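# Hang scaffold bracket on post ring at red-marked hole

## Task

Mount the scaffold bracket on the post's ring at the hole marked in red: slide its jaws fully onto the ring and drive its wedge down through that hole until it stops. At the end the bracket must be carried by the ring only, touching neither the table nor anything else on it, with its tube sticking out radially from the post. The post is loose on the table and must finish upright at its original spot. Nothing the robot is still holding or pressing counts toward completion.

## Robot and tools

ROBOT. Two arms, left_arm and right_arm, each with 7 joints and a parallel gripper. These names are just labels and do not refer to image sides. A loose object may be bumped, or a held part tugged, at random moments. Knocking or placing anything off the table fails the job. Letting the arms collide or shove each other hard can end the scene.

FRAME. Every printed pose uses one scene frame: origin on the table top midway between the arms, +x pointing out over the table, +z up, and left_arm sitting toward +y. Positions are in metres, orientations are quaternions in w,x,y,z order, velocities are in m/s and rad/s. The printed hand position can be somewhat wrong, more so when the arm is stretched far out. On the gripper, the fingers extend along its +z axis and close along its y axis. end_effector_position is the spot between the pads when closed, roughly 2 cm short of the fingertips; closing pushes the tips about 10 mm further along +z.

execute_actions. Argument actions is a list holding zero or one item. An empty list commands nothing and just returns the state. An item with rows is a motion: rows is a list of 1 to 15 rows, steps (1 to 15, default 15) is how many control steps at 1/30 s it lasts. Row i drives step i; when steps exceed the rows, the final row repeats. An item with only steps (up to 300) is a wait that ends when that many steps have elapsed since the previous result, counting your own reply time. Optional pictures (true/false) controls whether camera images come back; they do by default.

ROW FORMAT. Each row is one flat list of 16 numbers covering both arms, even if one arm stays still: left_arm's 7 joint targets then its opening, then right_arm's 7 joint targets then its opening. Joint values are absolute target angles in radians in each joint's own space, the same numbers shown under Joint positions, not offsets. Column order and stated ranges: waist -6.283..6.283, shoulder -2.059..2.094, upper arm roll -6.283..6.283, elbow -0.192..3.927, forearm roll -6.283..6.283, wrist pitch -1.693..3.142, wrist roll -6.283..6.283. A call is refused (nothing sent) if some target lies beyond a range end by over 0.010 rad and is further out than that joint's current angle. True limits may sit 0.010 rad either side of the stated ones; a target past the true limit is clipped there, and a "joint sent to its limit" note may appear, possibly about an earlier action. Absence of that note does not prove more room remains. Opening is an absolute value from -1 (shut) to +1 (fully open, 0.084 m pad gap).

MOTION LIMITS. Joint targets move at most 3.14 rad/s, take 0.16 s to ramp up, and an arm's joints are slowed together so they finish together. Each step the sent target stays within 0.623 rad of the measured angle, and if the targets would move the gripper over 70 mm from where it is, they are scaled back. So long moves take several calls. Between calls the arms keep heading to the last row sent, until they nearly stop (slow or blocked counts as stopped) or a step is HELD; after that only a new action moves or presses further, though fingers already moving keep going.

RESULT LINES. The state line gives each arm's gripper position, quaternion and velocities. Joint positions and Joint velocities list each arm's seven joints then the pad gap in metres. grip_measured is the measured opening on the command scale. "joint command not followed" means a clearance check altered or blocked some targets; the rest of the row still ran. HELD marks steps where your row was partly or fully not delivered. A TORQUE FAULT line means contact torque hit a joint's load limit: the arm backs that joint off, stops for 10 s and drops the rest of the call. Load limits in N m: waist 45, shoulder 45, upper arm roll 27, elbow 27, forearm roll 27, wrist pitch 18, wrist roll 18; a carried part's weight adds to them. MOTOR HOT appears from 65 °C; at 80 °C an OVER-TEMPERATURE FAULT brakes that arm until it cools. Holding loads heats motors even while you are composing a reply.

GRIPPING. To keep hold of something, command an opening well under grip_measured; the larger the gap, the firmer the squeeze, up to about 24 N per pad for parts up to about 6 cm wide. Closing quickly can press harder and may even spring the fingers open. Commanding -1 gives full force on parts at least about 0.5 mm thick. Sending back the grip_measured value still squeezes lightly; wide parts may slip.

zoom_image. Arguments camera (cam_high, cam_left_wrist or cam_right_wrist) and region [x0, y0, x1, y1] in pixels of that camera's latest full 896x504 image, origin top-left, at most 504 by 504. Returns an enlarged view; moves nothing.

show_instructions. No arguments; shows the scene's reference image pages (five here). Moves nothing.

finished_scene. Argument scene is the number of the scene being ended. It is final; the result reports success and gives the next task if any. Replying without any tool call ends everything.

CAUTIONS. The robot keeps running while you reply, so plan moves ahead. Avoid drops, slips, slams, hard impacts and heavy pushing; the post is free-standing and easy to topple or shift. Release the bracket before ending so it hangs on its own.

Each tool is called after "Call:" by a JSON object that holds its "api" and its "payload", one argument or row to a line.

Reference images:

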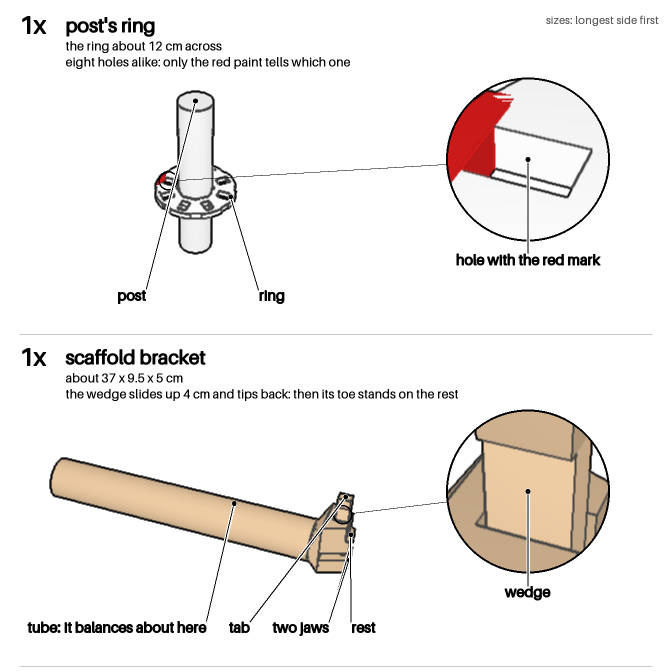

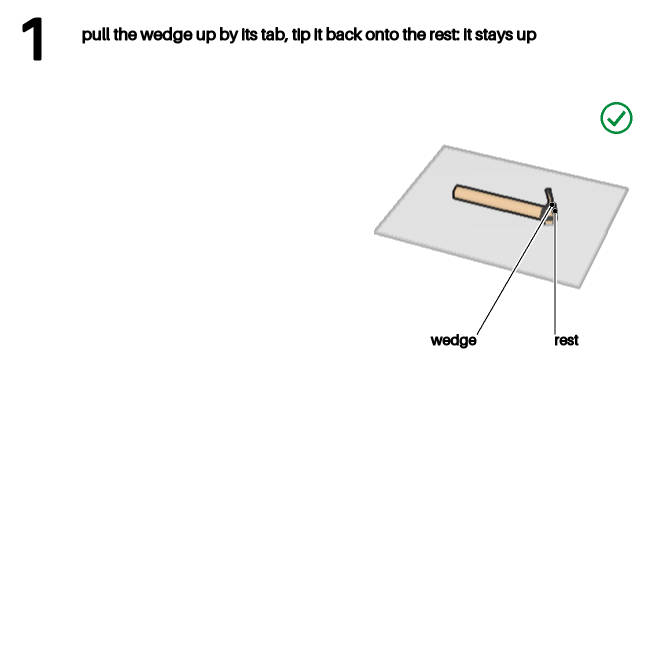

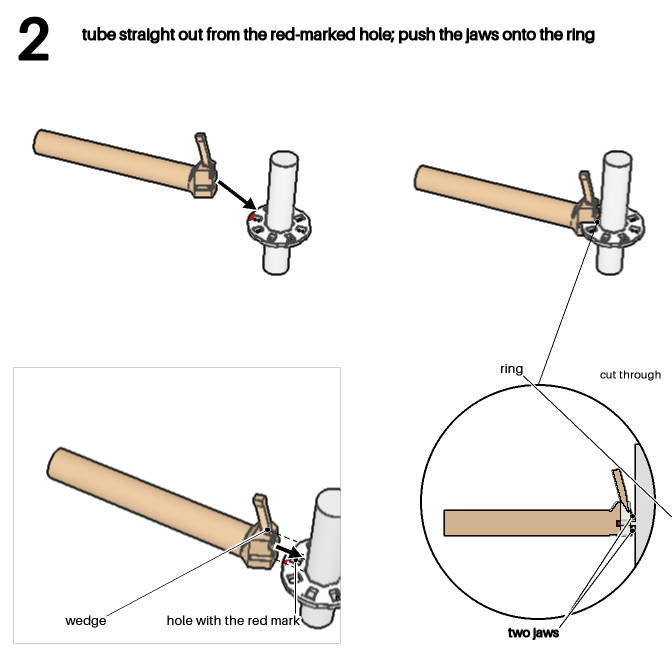

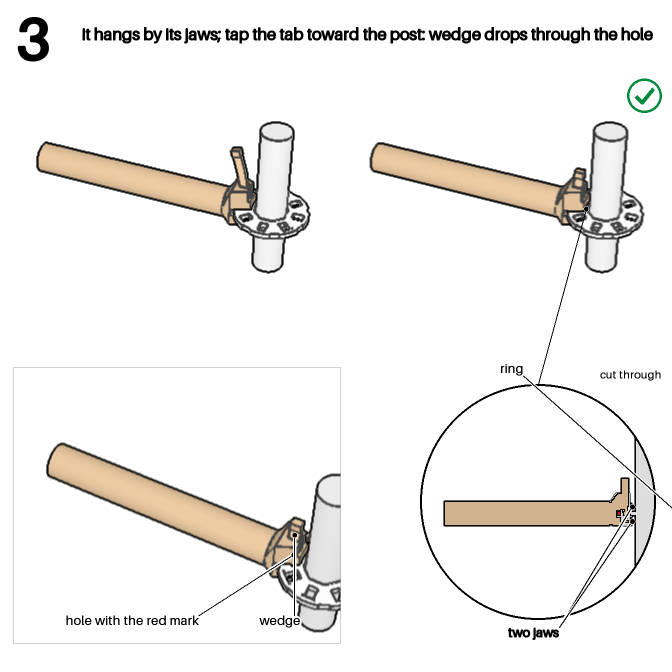

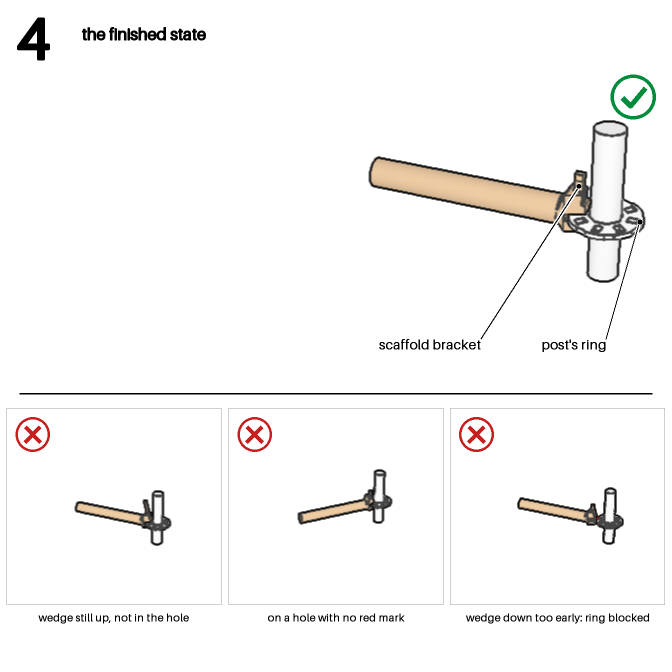

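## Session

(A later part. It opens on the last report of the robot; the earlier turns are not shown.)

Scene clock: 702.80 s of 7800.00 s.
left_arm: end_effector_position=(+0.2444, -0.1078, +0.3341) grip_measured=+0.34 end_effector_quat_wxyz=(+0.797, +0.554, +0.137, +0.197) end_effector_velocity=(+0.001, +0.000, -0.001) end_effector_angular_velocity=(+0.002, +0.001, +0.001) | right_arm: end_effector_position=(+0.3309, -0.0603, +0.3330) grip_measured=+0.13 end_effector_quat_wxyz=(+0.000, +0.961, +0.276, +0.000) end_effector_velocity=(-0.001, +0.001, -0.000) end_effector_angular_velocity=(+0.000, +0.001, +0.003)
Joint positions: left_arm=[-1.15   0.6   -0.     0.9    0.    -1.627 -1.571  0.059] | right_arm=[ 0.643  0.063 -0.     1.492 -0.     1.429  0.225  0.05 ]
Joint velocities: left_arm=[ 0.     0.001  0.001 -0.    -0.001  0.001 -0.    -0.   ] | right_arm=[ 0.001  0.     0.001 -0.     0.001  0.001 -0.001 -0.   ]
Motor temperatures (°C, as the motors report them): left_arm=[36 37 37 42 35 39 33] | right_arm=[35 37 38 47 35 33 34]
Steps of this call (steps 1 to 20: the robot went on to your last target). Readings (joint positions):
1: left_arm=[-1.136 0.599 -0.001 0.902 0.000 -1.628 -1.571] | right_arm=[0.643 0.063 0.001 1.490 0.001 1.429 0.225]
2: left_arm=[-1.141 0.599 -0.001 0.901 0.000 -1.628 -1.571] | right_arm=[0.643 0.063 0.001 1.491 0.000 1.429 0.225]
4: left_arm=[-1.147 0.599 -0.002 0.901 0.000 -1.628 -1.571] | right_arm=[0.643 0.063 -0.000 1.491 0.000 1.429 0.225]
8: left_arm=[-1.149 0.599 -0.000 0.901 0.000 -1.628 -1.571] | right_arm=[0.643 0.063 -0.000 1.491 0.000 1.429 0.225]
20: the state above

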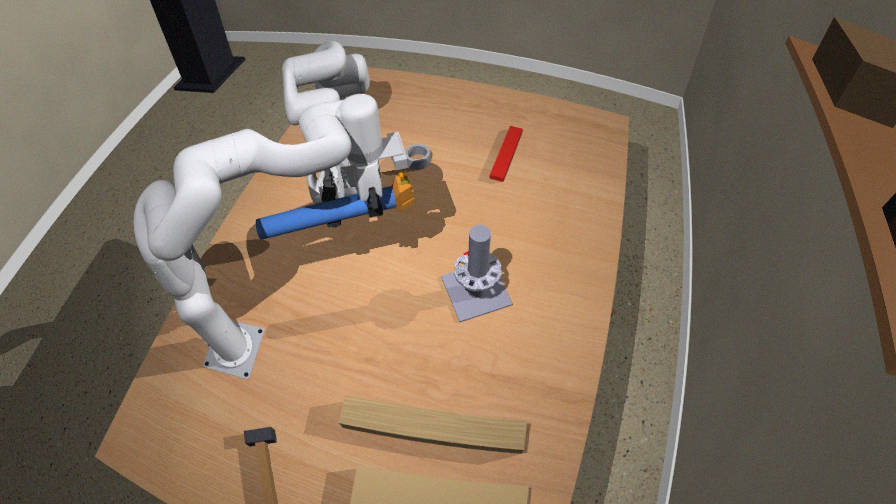

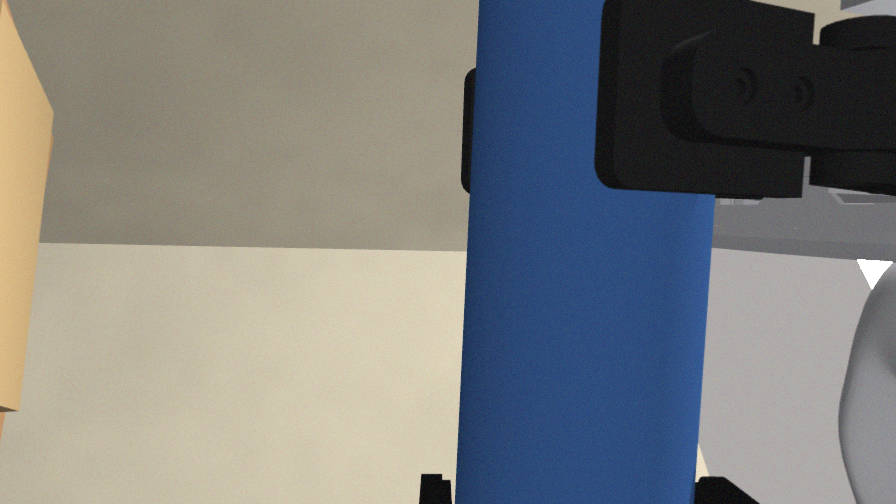

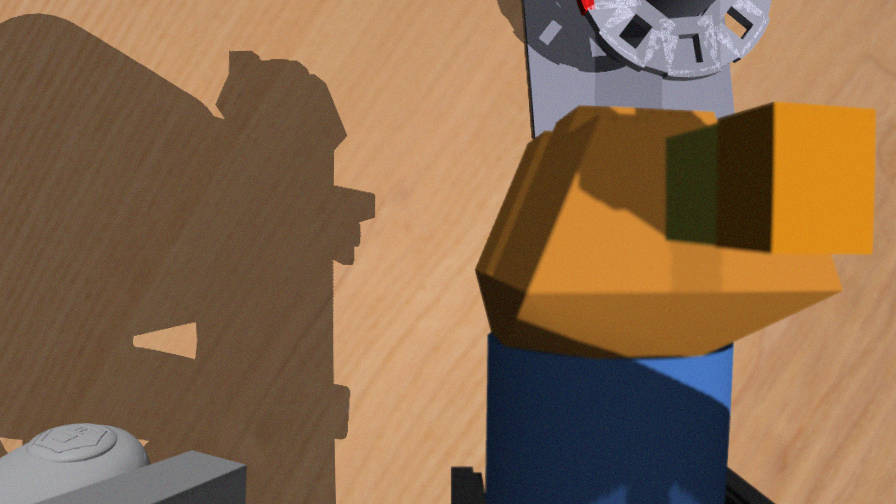

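Call:
{"api": "execute_actions", "payload": {
  "actions": [
    {"rows": [[-1.15, 0.6, 0.0, 0.9, 0.0, -1.627, -1.55, 0.3, 0.6428, 0.0624, 0.0, 1.4916, 0.0, 1.4292, 0.225, -1],[-1.15, 0.6, 0.0, 0.9, 0.0, -1.627, -1.536, 0.26, 0.6428, 0.0624, 0.0, 1.4916, 0.0, 1.4292, 0.225, -1],[-1.15, 0.6, 0.0, 0.9, 0.0, -1.627, -1.536, 0.22, 0.6428, 0.0624, 0.0, 1.4916, 0.0, 1.4292, 0.225, -1],[-1.15, 0.6, 0.0, 0.9, 0.0, -1.627, -1.536, 0.18, 0.6428, 0.0624, 0.0, 1.4916, 0.0, 1.4292, 0.225, -1],[-1.15, 0.6, 0.0, 0.9, 0.0, -1.627, -1.536, 0.14, 0.6428, 0.0624, 0.0, 1.4916, 0.0, 1.4292, 0.225, -1],[-1.15, 0.6, 0.0, 0.9, 0.0, -1.627, -1.536, 0.1, 0.6428, 0.0624, 0.0, 1.4916, 0.0, 1.4292, 0.225, -1],[-1.15, 0.6, 0.0, 0.9, 0.0, -1.627, -1.536, 0.0, 0.6428, 0.0624, 0.0, 1.4916, 0.0, 1.4292, 0.225, -1],[-1.15, 0.6, 0.0, 0.9, 0.0, -1.627, -1.536, -0.4, 0.6428, 0.0624, 0.0, 1.4916, 0.0, 1.4292, 0.225, -1],[-1.15, 0.6, 0.0, 0.9, 0.0, -1.627, -1.536, -1, 0.6428, 0.0624, 0.0, 1.4916, 0.0, 1.4292, 0.225, -1],[-1.15, 0.6, 0.0, 0.9, 0.0, -1.627, -1.536, -1, 0.6428, 0.0624, 0.0, 1.4916, 0.0, 1.4292, 0.225, -1],[-1.15, 0.6, 0.0, 0.9, 0.0, -1.627, -1.536, -1, 0.6428, 0.0624, 0.0, 1.4916, 0.0, 1.4292, 0.225, -1],[-1.15, 0.6, 0.0, 0.9, 0.0, -1.627, -1.536, -1, 0.6428, 0.0624, 0.0, 1.4916, 0.0, 1.4292, 0.225, -0.2],[-1.15, 0.6, 0.0, 0.9, 0.0, -1.627, -1.536, -1, 0.6428, 0.0624, 0.0, 1.4916, 0.0, 1.4292, 0.225, 0.15],[-1.15, 0.6, 0.0, 0.9, 0.0, -1.627, -1.536, -1, 0.6428, 0.0624, 0.0, 1.4916, 0.0, 1.4292, 0.225, 0.3],[-1.15, 0.6, 0.0, 0.9, 0.0, -1.627, -1.536, -1, 0.6428, 0.0624, 0.0, 1.4916, 0.0, 1.4292, 0.225, 0.45]], "steps": 15}
  ],
  "pictures": false
}}

Call:
{"api": "execute_actions", "payload": {
  "actions": [
    {"rows": [[-1.15, 0.6, 0.0, 0.9, 0.0, -1.627, -1.536, -1, 0.6428, 0.0624, 0.0, 1.4916, 0.0, 1.4292, 0.225, 0.45],[-1.15, 0.6, 0.0, 0.9, 0.0, -1.627, -1.536, -1, 0.6428, 0.0624, 0.0, 1.4916, 0.0, 1.4292, 0.225, 0.45],[-1.15, 0.6, 0.0, 0.9, 0.0, -1.627, -1.536, -1, 0.6428, 0.0624, 0.0, 1.4916, 0.0, 1.4292, 0.225, 0.45],[-1.15, 0.6, 0.0, 0.9, 0.0, -1.627, -1.536, -1, 0.6614, -0.072, 0.0, 1.3376, 0.0, 1.4096, 0.2434, 0.45]], "steps": 15}
  ],
  "pictures": false
}}

Call:
{"api": "execute_actions", "payload": {
  "actions": [
    {"steps": 15}
  ]
}}

Scene clock: 732.03 s of 7800.00 s.
left_arm: end_effector_position=(+0.2445, -0.1078, +0.3320) grip_measured=+0.13 end_effector_quat_wxyz=(+0.793, +0.558, +0.128, +0.210) end_effector_velocity=(-0.001, +0.000, -0.016) end_effector_angular_velocity=(+0.031, +0.022, -0.000) | right_arm: end_effector_position=(+0.3312, -0.0601, +0.3346) grip_measured=+0.35 end_effector_quat_wxyz=(-0.001, +0.961, +0.276, +0.002) end_effector_velocity=(+0.006, -0.001, +0.015) end_effector_angular_velocity=(+0.023, -0.027, -0.010)
Joint positions: left_arm=[-1.15   0.601 -0.     0.898 -0.    -1.626 -1.537  0.05 ] | right_arm=[ 0.643  0.061 -0.     1.494 -0.     1.429  0.225  0.059]
Joint velocities: left_arm=[ 0.001  0.013 -0.003 -0.018 -0.002  0.007 -0.003  0.001] | right_arm=[-0.002 -0.014 -0.007  0.017 -0.002 -0.003  0.001  0.187]
Motor temperatures (°C, as the motors report them): left_arm=[36 37 37 41 35 39 33] | right_arm=[35 37 38 48 35 33 34]
Steps of this call (steps 1 to 15: the robot went on to your last target; steps 16 to 90: nothing new was sent; then 25.73 s passed at rest; steps 91 to 105: all 15 steps of this action). Readings (joint positions):
91: left_arm=[-1.150 0.600 -0.000 0.900 0.000 -1.627 -1.571] | right_arm=[0.643 0.062 -0.000 1.492 -0.000 1.429 0.225]
92: left_arm=[-1.150 0.600 -0.000 0.900 0.000 -1.627 -1.567] | right_arm=[0.643 0.062 -0.000 1.492 -0.000 1.429 0.225]
94: left_arm=[-1.150 0.601 -0.000 0.899 0.000 -1.626 -1.551] | right_arm=[0.643 0.062 -0.000 1.492 -0.000 1.429 0.225]
98: left_arm=[-1.150 0.601 -0.000 0.899 0.000 -1.626 -1.539] | right_arm=[0.643 0.061 -0.000 1.493 -0.000 1.429 0.225]
105: the state above

Scene clock: 732.53 s of 7800.00 s.
left_arm: end_effector_position=(+0.2442, -0.1081, +0.3333) grip_measured=+0.14 end_effector_quat_wxyz=(+0.793, +0.557, +0.127, +0.210) end_effector_velocity=(-0.007, -0.004, -0.007) end_effector_angular_velocity=(+0.011, +0.013, -0.017) | right_arm: end_effector_position=(+0.2978, -0.0800, +0.3341) grip_measured=+0.45 end_effector_quat_wxyz=(-0.001, +0.961, +0.277, +0.001) end_effector_velocity=(-0.013, -0.006, -0.013) end_effector_angular_velocity=(-0.017, +0.018, +0.005)
Joint positions: left_arm=[-1.151  0.6   -0.001  0.9    0.    -1.626 -1.536  0.05 ] | right_arm=[ 0.661 -0.068  0.001  1.344  0.001  1.409  0.243  0.063]
Joint velocities: left_arm=[-0.006  0.006 -0.009 -0.006  0.002  0.005 -0.003  0.001] | right_arm=[ 0.009 -0.026  0.003 -0.06   0.001 -0.009  0.007  0.   ]
Motor temperatures (°C, as the motors report them): left_arm=[36 37 37 41 35 39 33] | right_arm=[35 37 38 48 35 33 34]
Steps of this call (steps 1 to 15: all 15 steps of this action). Readings (joint positions):
1: left_arm=[-1.150 0.602 -0.000 0.898 -0.000 -1.625 -1.537] | right_arm=[0.643 0.061 -0.000 1.494 -0.000 1.429 0.225]
2: left_arm=[-1.150 0.602 -0.000 0.898 -0.000 -1.626 -1.537] | right_arm=[0.642 0.060 -0.001 1.494 -0.000 1.429 0.225]
4: left_arm=[-1.150 0.601 -0.000 0.899 -0.000 -1.626 -1.537] | right_arm=[0.643 0.061 0.001 1.493 0.000 1.429 0.225]
8: left_arm=[-1.151 0.601 -0.002 0.899 0.001 -1.626 -1.536] | right_arm=[0.652 -0.002 0.000 1.416 0.000 1.418 0.234]
15: the state above

Scene clock: 733.03 s of 7800.00 s.
left_arm: end_effector_position=(+0.2446, -0.1078, +0.3336) grip_measured=+0.14 end_effector_quat_wxyz=(+0.794, +0.556, +0.127, +0.210) end_effector_velocity=(-0.001, -0.000, +0.000) end_effector_angular_velocity=(-0.001, -0.000, -0.001) | right_arm: end_effector_position=(+0.2970, -0.0815, +0.3332) grip_measured=+0.45 end_effector_quat_wxyz=(-0.000, +0.961, +0.277, +0.000) end_effector_velocity=(+0.000, -0.001, -0.000) end_effector_angular_velocity=(-0.000, +0.000, -0.003)
Joint positions: left_arm=[-1.15   0.6   -0.     0.9    0.    -1.627 -1.537  0.05 ] | right_arm=[ 0.662 -0.072  0.     1.338  0.     1.409  0.243  0.063]
Joint velocities: left_arm=[-0.002 -0.     0.     0.    -0.    -0.    -0.     0.   ] | right_arm=[-0.    -0.001 -0.001 -0.001 -0.     0.     0.002  0.   ]
Motor temperatures (°C, as the motors report them): left_arm=[36 37 37 41 35 39 33] | right_arm=[35 37 38 48 35 33 34]
Steps of this call (steps 1 to 15: the robot went on to your last target). Readings (joint positions):
1: left_arm=[-1.151 0.601 -0.001 0.900 0.000 -1.626 -1.536] | right_arm=[0.662 -0.069 0.001 1.342 0.001 1.409 0.243]
2: left_arm=[-1.151 0.601 -0.001 0.900 0.000 -1.626 -1.536] | right_arm=[0.662 -0.070 0.001 1.341 0.001 1.409 0.243]
4: left_arm=[-1.151 0.601 -0.001 0.900 0.000 -1.626 -1.537] | right_arm=[0.662 -0.071 0.001 1.340 0.000 1.409 0.243]
8: left_arm=[-1.150 0.600 -0.000 0.900 0.000 -1.627 -1.537] | right_arm=[0.662 -0.072 0.000 1.339 0.000 1.409 0.243]
15: the state above
All arms were judged still, so your last target was given up. Only a new action makes them travel on or press farther. Fingers that are still opening or closing keep moving.

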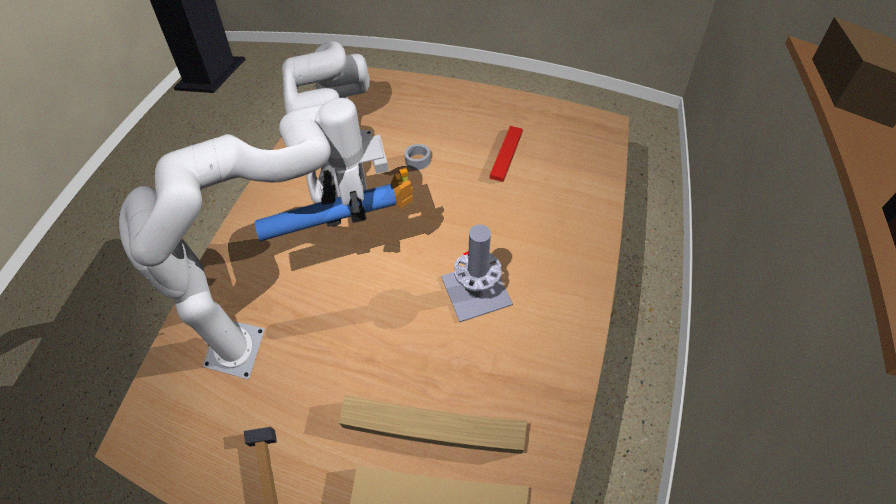

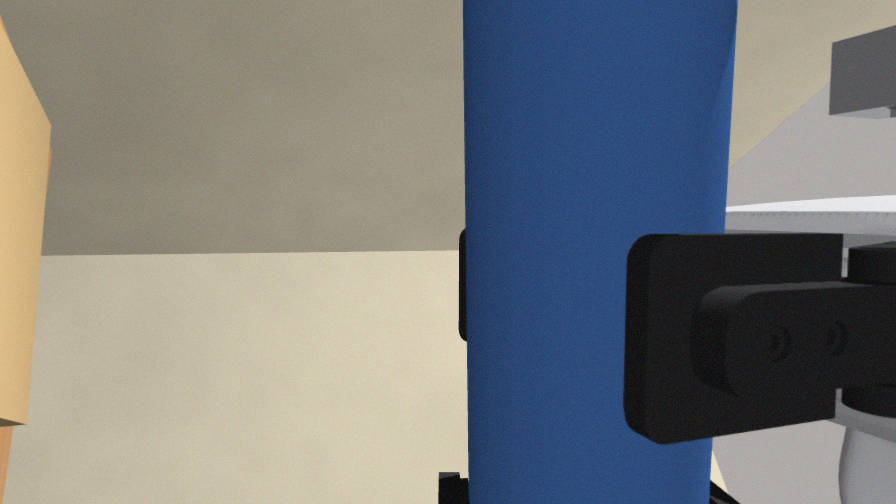

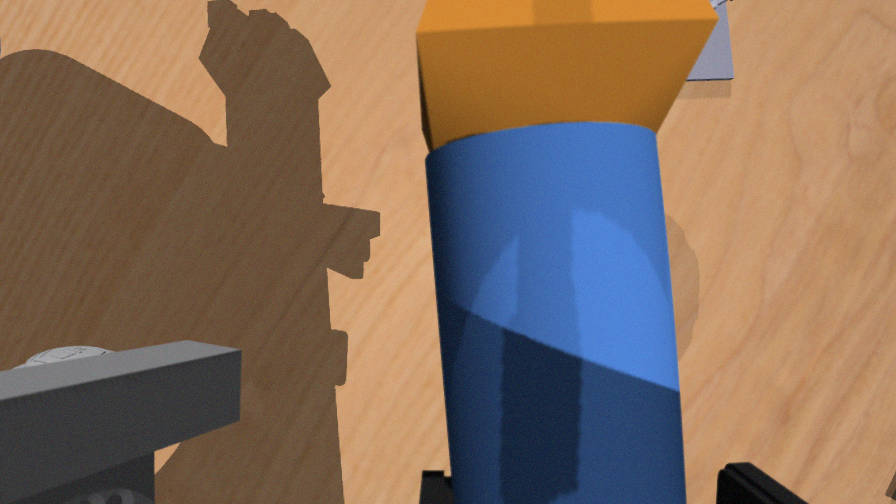

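Call:
{"api": "execute_actions", "payload": {
  "actions": [
    {"rows": [[-1.15, 0.6, 0.0, 0.9, 0.0, -1.627, -1.536, -1, 0.6614, -0.072, 0.0, 1.3376, 0.0, 1.4096, 0.2434, 0.4],[-1.15, 0.6, 0.0, 0.9, 0.0, -1.627, -1.536, -1, 0.6614, -0.072, 0.0, 1.3376, 0.0, 1.4096, 0.2434, 0.35],[-1.15, 0.6, 0.0, 0.9, 0.0, -1.627, -1.536, -1, 0.6614, -0.072, 0.0, 1.3376, 0.0, 1.4096, 0.2434, 0.3],[-1.15, 0.6, 0.0, 0.9, 0.0, -1.627, -1.536, -1, 0.6614, -0.072, 0.0, 1.3376, 0.0, 1.4096, 0.2434, 0.26],[-1.15, 0.6, 0.0, 0.9, 0.0, -1.627, -1.536, -1, 0.6614, -0.072, 0.0, 1.3376, 0.0, 1.4096, 0.2434, 0.22],[-1.15, 0.6, 0.0, 0.9, 0.0, -1.627, -1.536, -1, 0.6614, -0.072, 0.0, 1.3376, 0.0, 1.4096, 0.2434, 0.18],[-1.15, 0.6, 0.0, 0.9, 0.0, -1.627, -1.536, -1, 0.6614, -0.072, 0.0, 1.3376, 0.0, 1.4096, 0.2434, 0.14],[-1.15, 0.6, 0.0, 0.9, 0.0, -1.627, -1.536, -1, 0.6614, -0.072, 0.0, 1.3376, 0.0, 1.4096, 0.2434, 0.1],[-1.15, 0.6, 0.0, 0.9, 0.0, -1.627, -1.536, -1, 0.6614, -0.072, 0.0, 1.3376, 0.0, 1.4096, 0.2434, 0.0],[-1.15, 0.6, 0.0, 0.9, 0.0, -1.627, -1.536, -1, 0.6614, -0.072, 0.0, 1.3376, 0.0, 1.4096, 0.2434, -0.4],[-1.15, 0.6, 0.0, 0.9, 0.0, -1.627, -1.536, -1, 0.6614, -0.072, 0.0, 1.3376, 0.0, 1.4096, 0.2434, -1]], "steps": 15}
  ],
  "pictures": false
}}

Call:
{"api": "execute_actions", "payload": {
  "actions": [
    {"rows": [[-1.15, 0.6, 0.0, 0.9, 0.0, -1.627, -1.536, -0.3, 0.6614, -0.072, 0.0, 1.3376, 0.0, 1.4096, 0.2434, -1],[-1.15, 0.6, 0.0, 0.9, 0.0, -1.627, -1.536, 0.1, 0.6614, -0.072, 0.0, 1.3376, 0.0, 1.4096, 0.2434, -1],[-1.15, 0.6, 0.0, 0.9, 0.0, -1.627, -1.536, 0.2, 0.6614, -0.072, 0.0, 1.3376, 0.0, 1.4096, 0.2434, -1],[-1.15, 0.6, 0.0, 0.9, 0.0, -1.627, -1.536, 0.3, 0.6614, -0.072, 0.0, 1.3376, 0.0, 1.4096, 0.2434, -1],[-1.15, 0.6, 0.0, 0.9, 0.0, -1.627, -1.536, 0.4, 0.6614, -0.072, 0.0, 1.3376, 0.0, 1.4096, 0.2434, -1],[-1.15, 0.6, 0.0, 0.9, 0.0, -1.627, -1.536, 0.5, 0.6614, -0.072, 0.0, 1.3376, 0.0, 1.4096, 0.2434, -1],[-1.15, 0.6, 0.0, 0.9, 0.0, -1.627, -1.536, 0.6, 0.6614, -0.072, 0.0, 1.3376, 0.0, 1.4096, 0.2434, -1],[-1.15, 0.6, 0.0, 0.9, 0.0, -1.627, -1.536, 0.7, 0.6614, -0.072, 0.0, 1.3376, 0.0, 1.4096, 0.2434, -1]], "steps": 15}
  ],
  "pictures": false
}}

Call:
{"api": "execute_actions", "payload": {
  "actions": [
    {"steps": 20}
  ]
}}

Scene clock: 758.30 s of 7800.00 s.
left_arm: end_effector_position=(+0.2437, -0.1085, +0.3330) grip_measured=+0.16 end_effector_quat_wxyz=(+0.793, +0.557, +0.127, +0.209) end_effector_velocity=(+0.002, +0.000, -0.000) end_effector_angular_velocity=(+0.003, +0.001, +0.004) | right_arm: end_effector_position=(+0.2971, -0.0810, +0.3338) grip_measured=+0.13 end_effector_quat_wxyz=(-0.001, +0.961, +0.277, +0.001) end_effector_velocity=(+0.001, -0.001, -0.001) end_effector_angular_velocity=(-0.002, +0.002, -0.002)
Joint positions: left_arm=[-1.151  0.601 -0.001  0.9    0.001 -1.625 -1.537  0.051] | right_arm=[ 0.662 -0.072  0.001  1.339  0.     1.408  0.244  0.05 ]
Joint velocities: left_arm=[ 0.002 -0.001  0.001  0.    -0.001  0.005 -0.     0.   ] | right_arm=[-0.001  0.    -0.002 -0.002 -0.     0.001 -0.001 -0.   ]
Motor temperatures (°C, as the motors report them): left_arm=[36 37 37 42 35 40 33] | right_arm=[35 37 38 46 35 33 34]
Steps of this call (steps 1 to 90: nothing new was sent; then 21.77 s passed at rest; steps 91 to 105: all 15 steps of this action). Readings (joint positions):
91: left_arm=[-1.150 0.600 0.000 0.900 -0.000 -1.627 -1.536] | right_arm=[0.661 -0.072 0.000 1.338 0.000 1.410 0.243]
92: left_arm=[-1.150 0.600 0.000 0.900 0.000 -1.627 -1.536] | right_arm=[0.662 -0.072 0.001 1.338 0.000 1.409 0.243]
94: left_arm=[-1.150 0.601 -0.000 0.900 0.000 -1.626 -1.537] | right_arm=[0.662 -0.072 0.001 1.339 0.001 1.409 0.243]
98: left_arm=[-1.151 0.601 -0.002 0.900 0.001 -1.626 -1.537] | right_arm=[0.662 -0.073 0.001 1.339 0.000 1.408 0.244]
105: the state above

Scene clock: 758.80 s of 7800.00 s.
left_arm: end_effector_position=(+0.2472, -0.1058, +0.3371) grip_measured=+0.70 end_effector_quat_wxyz=(+0.795, +0.553, +0.127, +0.215) end_effector_velocity=(-0.003, -0.004, -0.012) end_effector_angular_velocity=(+0.026, +0.018, -0.011) | right_arm: end_effector_position=(+0.2972, -0.0842, +0.3302) grip_measured=+0.13 end_effector_quat_wxyz=(+0.003, +0.961, +0.275, -0.004) end_effector_velocity=(-0.003, +0.008, +0.008) end_effector_angular_velocity=(+0.020, -0.011, +0.014)
Joint positions: left_arm=[-1.148  0.597  0.003  0.902 -0.001 -1.631 -1.535  0.073] | right_arm=[ 0.66  -0.07  -0.002  1.333 -0.001  1.413  0.243  0.05 ]
Joint velocities: left_arm=[-0.003  0.01  -0.005 -0.008  0.004  0.014 -0.002 -0.   ] | right_arm=[ 0.004 -0.004  0.01   0.012  0.007 -0.005 -0.001 -0.   ]
Motor temperatures (°C, as the motors report them): left_arm=[36 37 37 42 35 40 33] | right_arm=[35 37 38 46 35 33 34]
Steps of this call (steps 1 to 15: all 15 steps of this action). Readings (joint positions):
1: left_arm=[-1.151 0.601 -0.001 0.900 0.001 -1.625 -1.537] | right_arm=[0.662 -0.072 0.000 1.339 0.000 1.408 0.244]
2: left_arm=[-1.151 0.601 -0.001 0.900 0.001 -1.625 -1.537] | right_arm=[0.662 -0.072 0.000 1.339 0.000 1.408 0.243]
4: left_arm=[-1.151 0.600 -0.001 0.901 0.001 -1.626 -1.536] | right_arm=[0.662 -0.072 0.000 1.338 0.000 1.408 0.244]
8: left_arm=[-1.150 0.596 0.000 0.904 -0.000 -1.630 -1.535] | right_arm=[0.661 -0.069 -0.002 1.332 -0.001 1.412 0.243]
15: the state above

Scene clock: 759.47 s of 7800.00 s.
left_arm: end_effector_position=(+0.2448, -0.1076, +0.3338) grip_measured=+0.70 end_effector_quat_wxyz=(+0.794, +0.556, +0.127, +0.211) end_effector_velocity=(-0.000, -0.000, -0.000) end_effector_angular_velocity=(+0.000, -0.000, -0.001) | right_arm: end_effector_position=(+0.2971, -0.0818, +0.3330) grip_measured=+0.13 end_effector_quat_wxyz=(+0.000, +0.961, +0.276, +0.000) end_effector_velocity=(-0.000, +0.000, +0.001) end_effector_angular_velocity=(+0.002, -0.002, +0.003)
Joint positions: left_arm=[-1.15   0.6    0.     0.9   -0.    -1.627 -1.536  0.073] | right_arm=[ 0.661 -0.072 -0.     1.338 -0.     1.41   0.243  0.05 ]
Joint velocities: left_arm=[ 0.     0.    -0.001  0.001  0.     0.     0.001  0.   ] | right_arm=[ 0.    -0.002  0.     0.001 -0.     0.001 -0.002  0.   ]
Motor temperatures (°C, as the motors report them): left_arm=[36 37 37 42 35 40 33] | right_arm=[35 37 38 46 35 33 34]
Steps of this call (steps 1 to 15: the robot went on to your last target; steps 16 to 20: nothing new was sent). Readings (joint positions):
1: left_arm=[-1.148 0.597 0.003 0.902 -0.001 -1.630 -1.536] | right_arm=[0.660 -0.070 -0.002 1.334 -0.001 1.412 0.243]
2: left_arm=[-1.148 0.598 0.002 0.901 -0.001 -1.630 -1.536] | right_arm=[0.661 -0.071 -0.001 1.334 -0.001 1.412 0.243]
4: left_arm=[-1.149 0.599 0.001 0.901 -0.001 -1.629 -1.536] | right_arm=[0.661 -0.071 -0.001 1.336 -0.001 1.411 0.243]
8: left_arm=[-1.150 0.599 0.000 0.900 -0.000 -1.628 -1.536] | right_arm=[0.661 -0.072 -0.000 1.337 -0.000 1.410 0.243]
20: the state above
All arms were judged still, so your last target was given up. Only a new action makes them travel on or press farther. Fingers that are still opening or closing keep moving.

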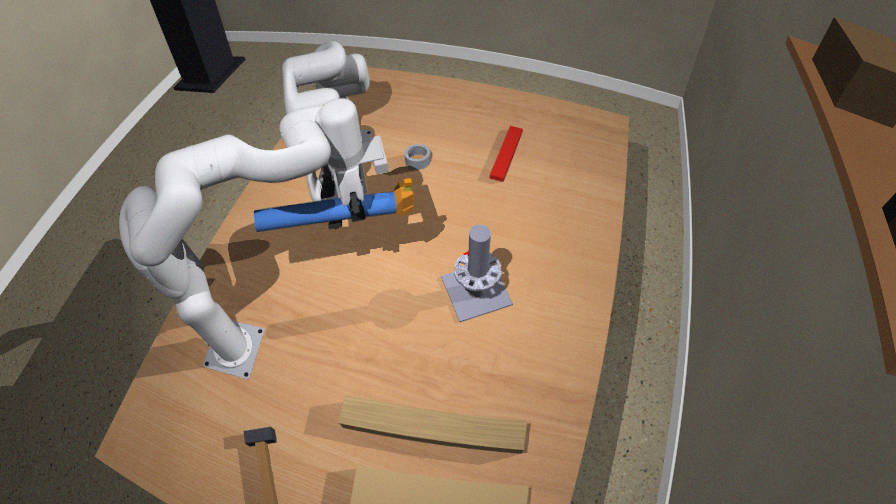

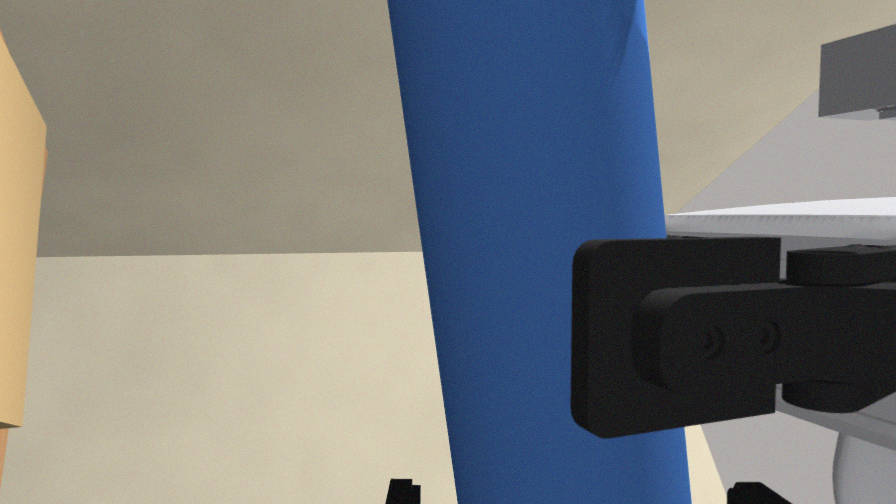

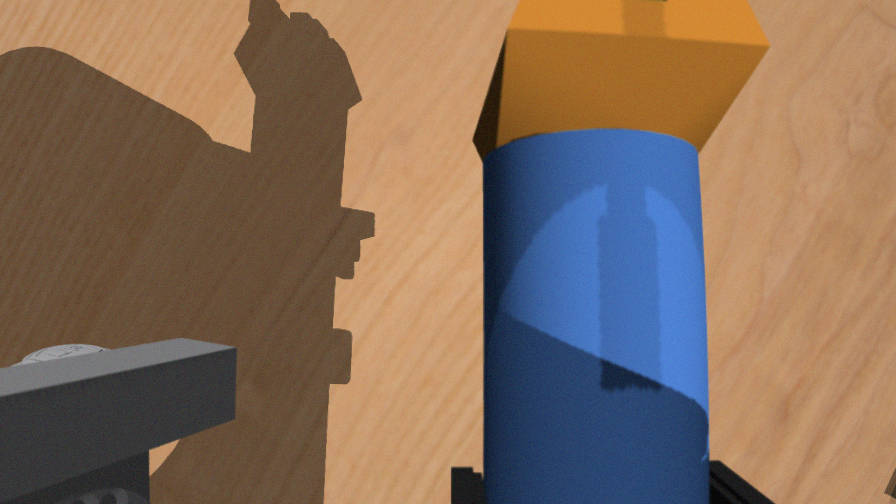

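Call:
{"api": "execute_actions", "payload": {
  "actions": [
    {"rows": [[-1.15, 0.6, 0.0, 0.9, 0.0, -1.627, -1.536, 0.9, 0.6614, -0.072, 0.0, 1.3376, 0.0, 1.4096, 0.2434, -1],[-1.15, 0.6, 0.0, 0.9, 0.0, -1.627, -1.536, 1, 0.6614, -0.072, 0.0, 1.3376, 0.0, 1.4096, 0.2434, -1],[-1.15, 0.6, 0.0, 0.9, 0.0, -1.627, -1.536, 1, 0.6614, -0.072, 0.0, 1.3376, 0.0, 1.4096, 0.2434, -1],[-1.15, 0.4811, 0.0, 0.6282, 0.0, -1.68, -1.536, 1, 0.6614, -0.072, 0.0, 1.3376, 0.0, 1.4096, 0.2434, -1]], "steps": 15}
  ],
  "pictures": false
}}

Call:
{"api": "execute_actions", "payload": {
  "actions": [
    {"steps": 15}
  ]
}}

Scene clock: 786.50 s of 7800.00 s.
left_arm: end_effector_position=(+0.2180, -0.0569, +0.3132) grip_measured=+1.00 end_effector_quat_wxyz=(+0.766, +0.594, +0.136, +0.204) end_effector_velocity=(-0.013, +0.025, -0.004) end_effector_angular_velocity=(+0.028, +0.015, -0.000) | right_arm: end_effector_position=(+0.2971, -0.0818, +0.3331) grip_measured=+0.13 end_effector_quat_wxyz=(+0.000, +0.961, +0.276, -0.000) end_effector_velocity=(+0.000, -0.000, +0.001) end_effector_angular_velocity=(+0.001, -0.001, -0.001)
Joint positions: left_arm=[-1.15   0.486 -0.     0.64  -0.    -1.678 -1.536  0.084] | right_arm=[ 0.661 -0.072 -0.     1.338  0.     1.41   0.243  0.05 ]
Joint velocities: left_arm=[-0.    -0.059  0.    -0.116 -0.    -0.024 -0.     0.   ] | right_arm=[-0.    -0.001  0.     0.    -0.    -0.     0.001  0.   ]
Motor temperatures (°C, as the motors report them): left_arm=[36 37 37 41 35 39 33] | right_arm=[35 37 38 49 35 33 34]
Steps of this call (steps 1 to 90: nothing new was sent; then 23.53 s passed at rest; steps 91 to 105: all 15 steps of this action). Readings (joint positions):
91: left_arm=[-1.150 0.600 0.000 0.900 0.000 -1.627 -1.536] | right_arm=[0.661 -0.072 0.000 1.338 -0.000 1.410 0.243]
92: left_arm=[-1.150 0.600 0.000 0.900 0.000 -1.627 -1.536] | right_arm=[0.661 -0.072 0.000 1.338 -0.000 1.410 0.243]
94: left_arm=[-1.150 0.600 0.000 0.900 0.000 -1.627 -1.536] | right_arm=[0.661 -0.072 -0.000 1.338 0.000 1.410 0.243]
98: left_arm=[-1.150 0.561 0.000 0.813 0.000 -1.644 -1.536] | right_arm=[0.661 -0.072 0.000 1.338 0.000 1.410 0.243]
105: the state above

Scene clock: 787.00 s of 7800.00 s.
left_arm: end_effector_position=(+0.2167, -0.0544, +0.3123) grip_measured=+1.00 end_effector_quat_wxyz=(+0.765, +0.596, +0.136, +0.203) end_effector_velocity=(-0.000, +0.000, -0.000) end_effector_angular_velocity=(+0.001, +0.001, -0.000) | right_arm: end_effector_position=(+0.2971, -0.0818, +0.3331) grip_measured=+0.13 end_effector_quat_wxyz=(+0.000, +0.961, +0.276, -0.000) end_effector_velocity=(-0.000, -0.000, +0.000) end_effector_angular_velocity=(+0.001, -0.000, -0.001)
Joint positions: left_arm=[-1.15   0.481  0.     0.628  0.    -1.68  -1.536  0.084] | right_arm=[ 0.661 -0.072 -0.     1.338  0.     1.41   0.243  0.05 ]
Joint velocities: left_arm=[ 0.    -0.001 -0.001 -0.003 -0.    -0.     0.     0.   ] | right_arm=[ 0.    -0.001  0.    -0.     0.     0.     0.001 -0.   ]
Motor temperatures (°C, as the motors report them): left_arm=[36 37 37 41 35 39 33] | right_arm=[35 37 38 49 35 33 34]
Steps of this call (steps 1 to 15: the robot went on to your last target). Readings (joint positions):
1: left_arm=[-1.150 0.485 -0.000 0.637 -0.000 -1.678 -1.536] | right_arm=[0.661 -0.072 -0.000 1.338 -0.000 1.410 0.243]
2: left_arm=[-1.150 0.484 0.000 0.635 0.000 -1.679 -1.536] | right_arm=[0.661 -0.072 0.000 1.338 -0.000 1.410 0.243]
4: left_arm=[-1.150 0.483 0.000 0.632 0.000 -1.679 -1.536] | right_arm=[0.661 -0.072 -0.000 1.338 0.000 1.410 0.243]
8: left_arm=[-1.150 0.482 0.000 0.630 0.000 -1.680 -1.536] | right_arm=[0.661 -0.072 0.000 1.338 -0.000 1.410 0.243]
15: the state above

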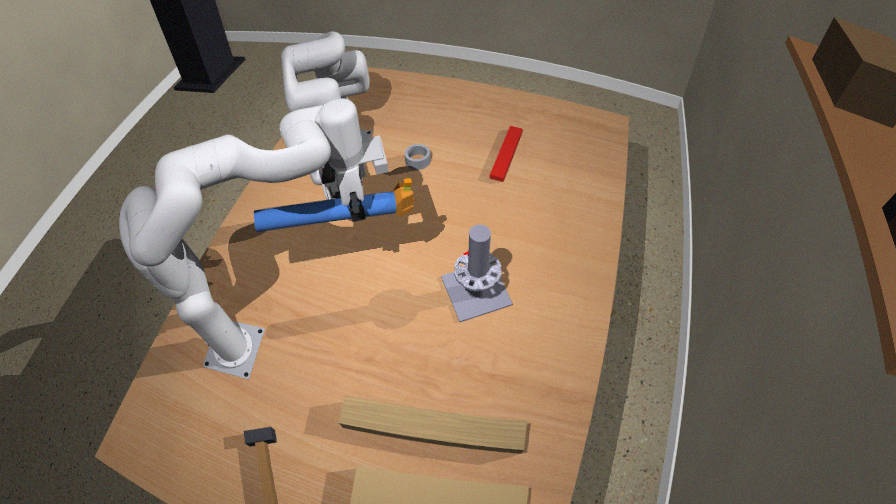

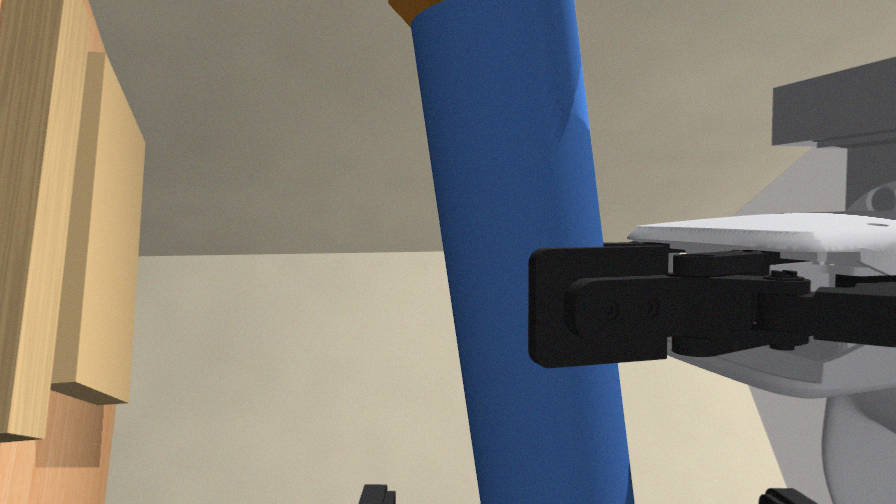

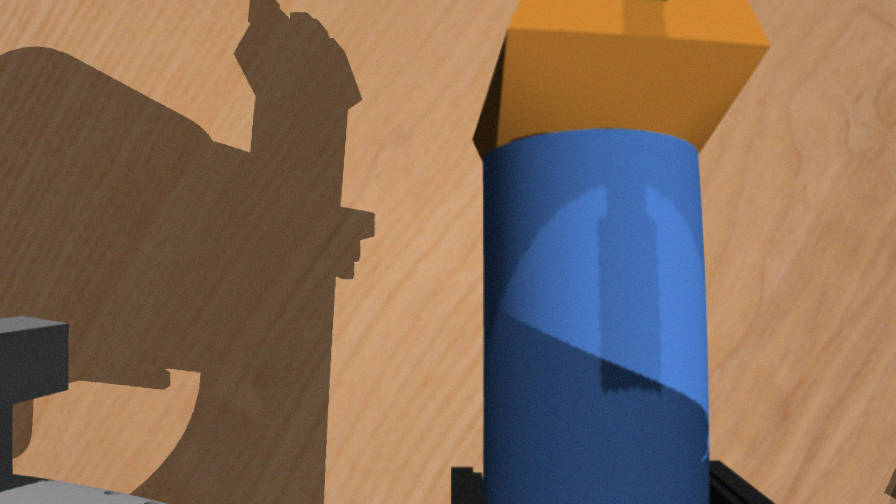

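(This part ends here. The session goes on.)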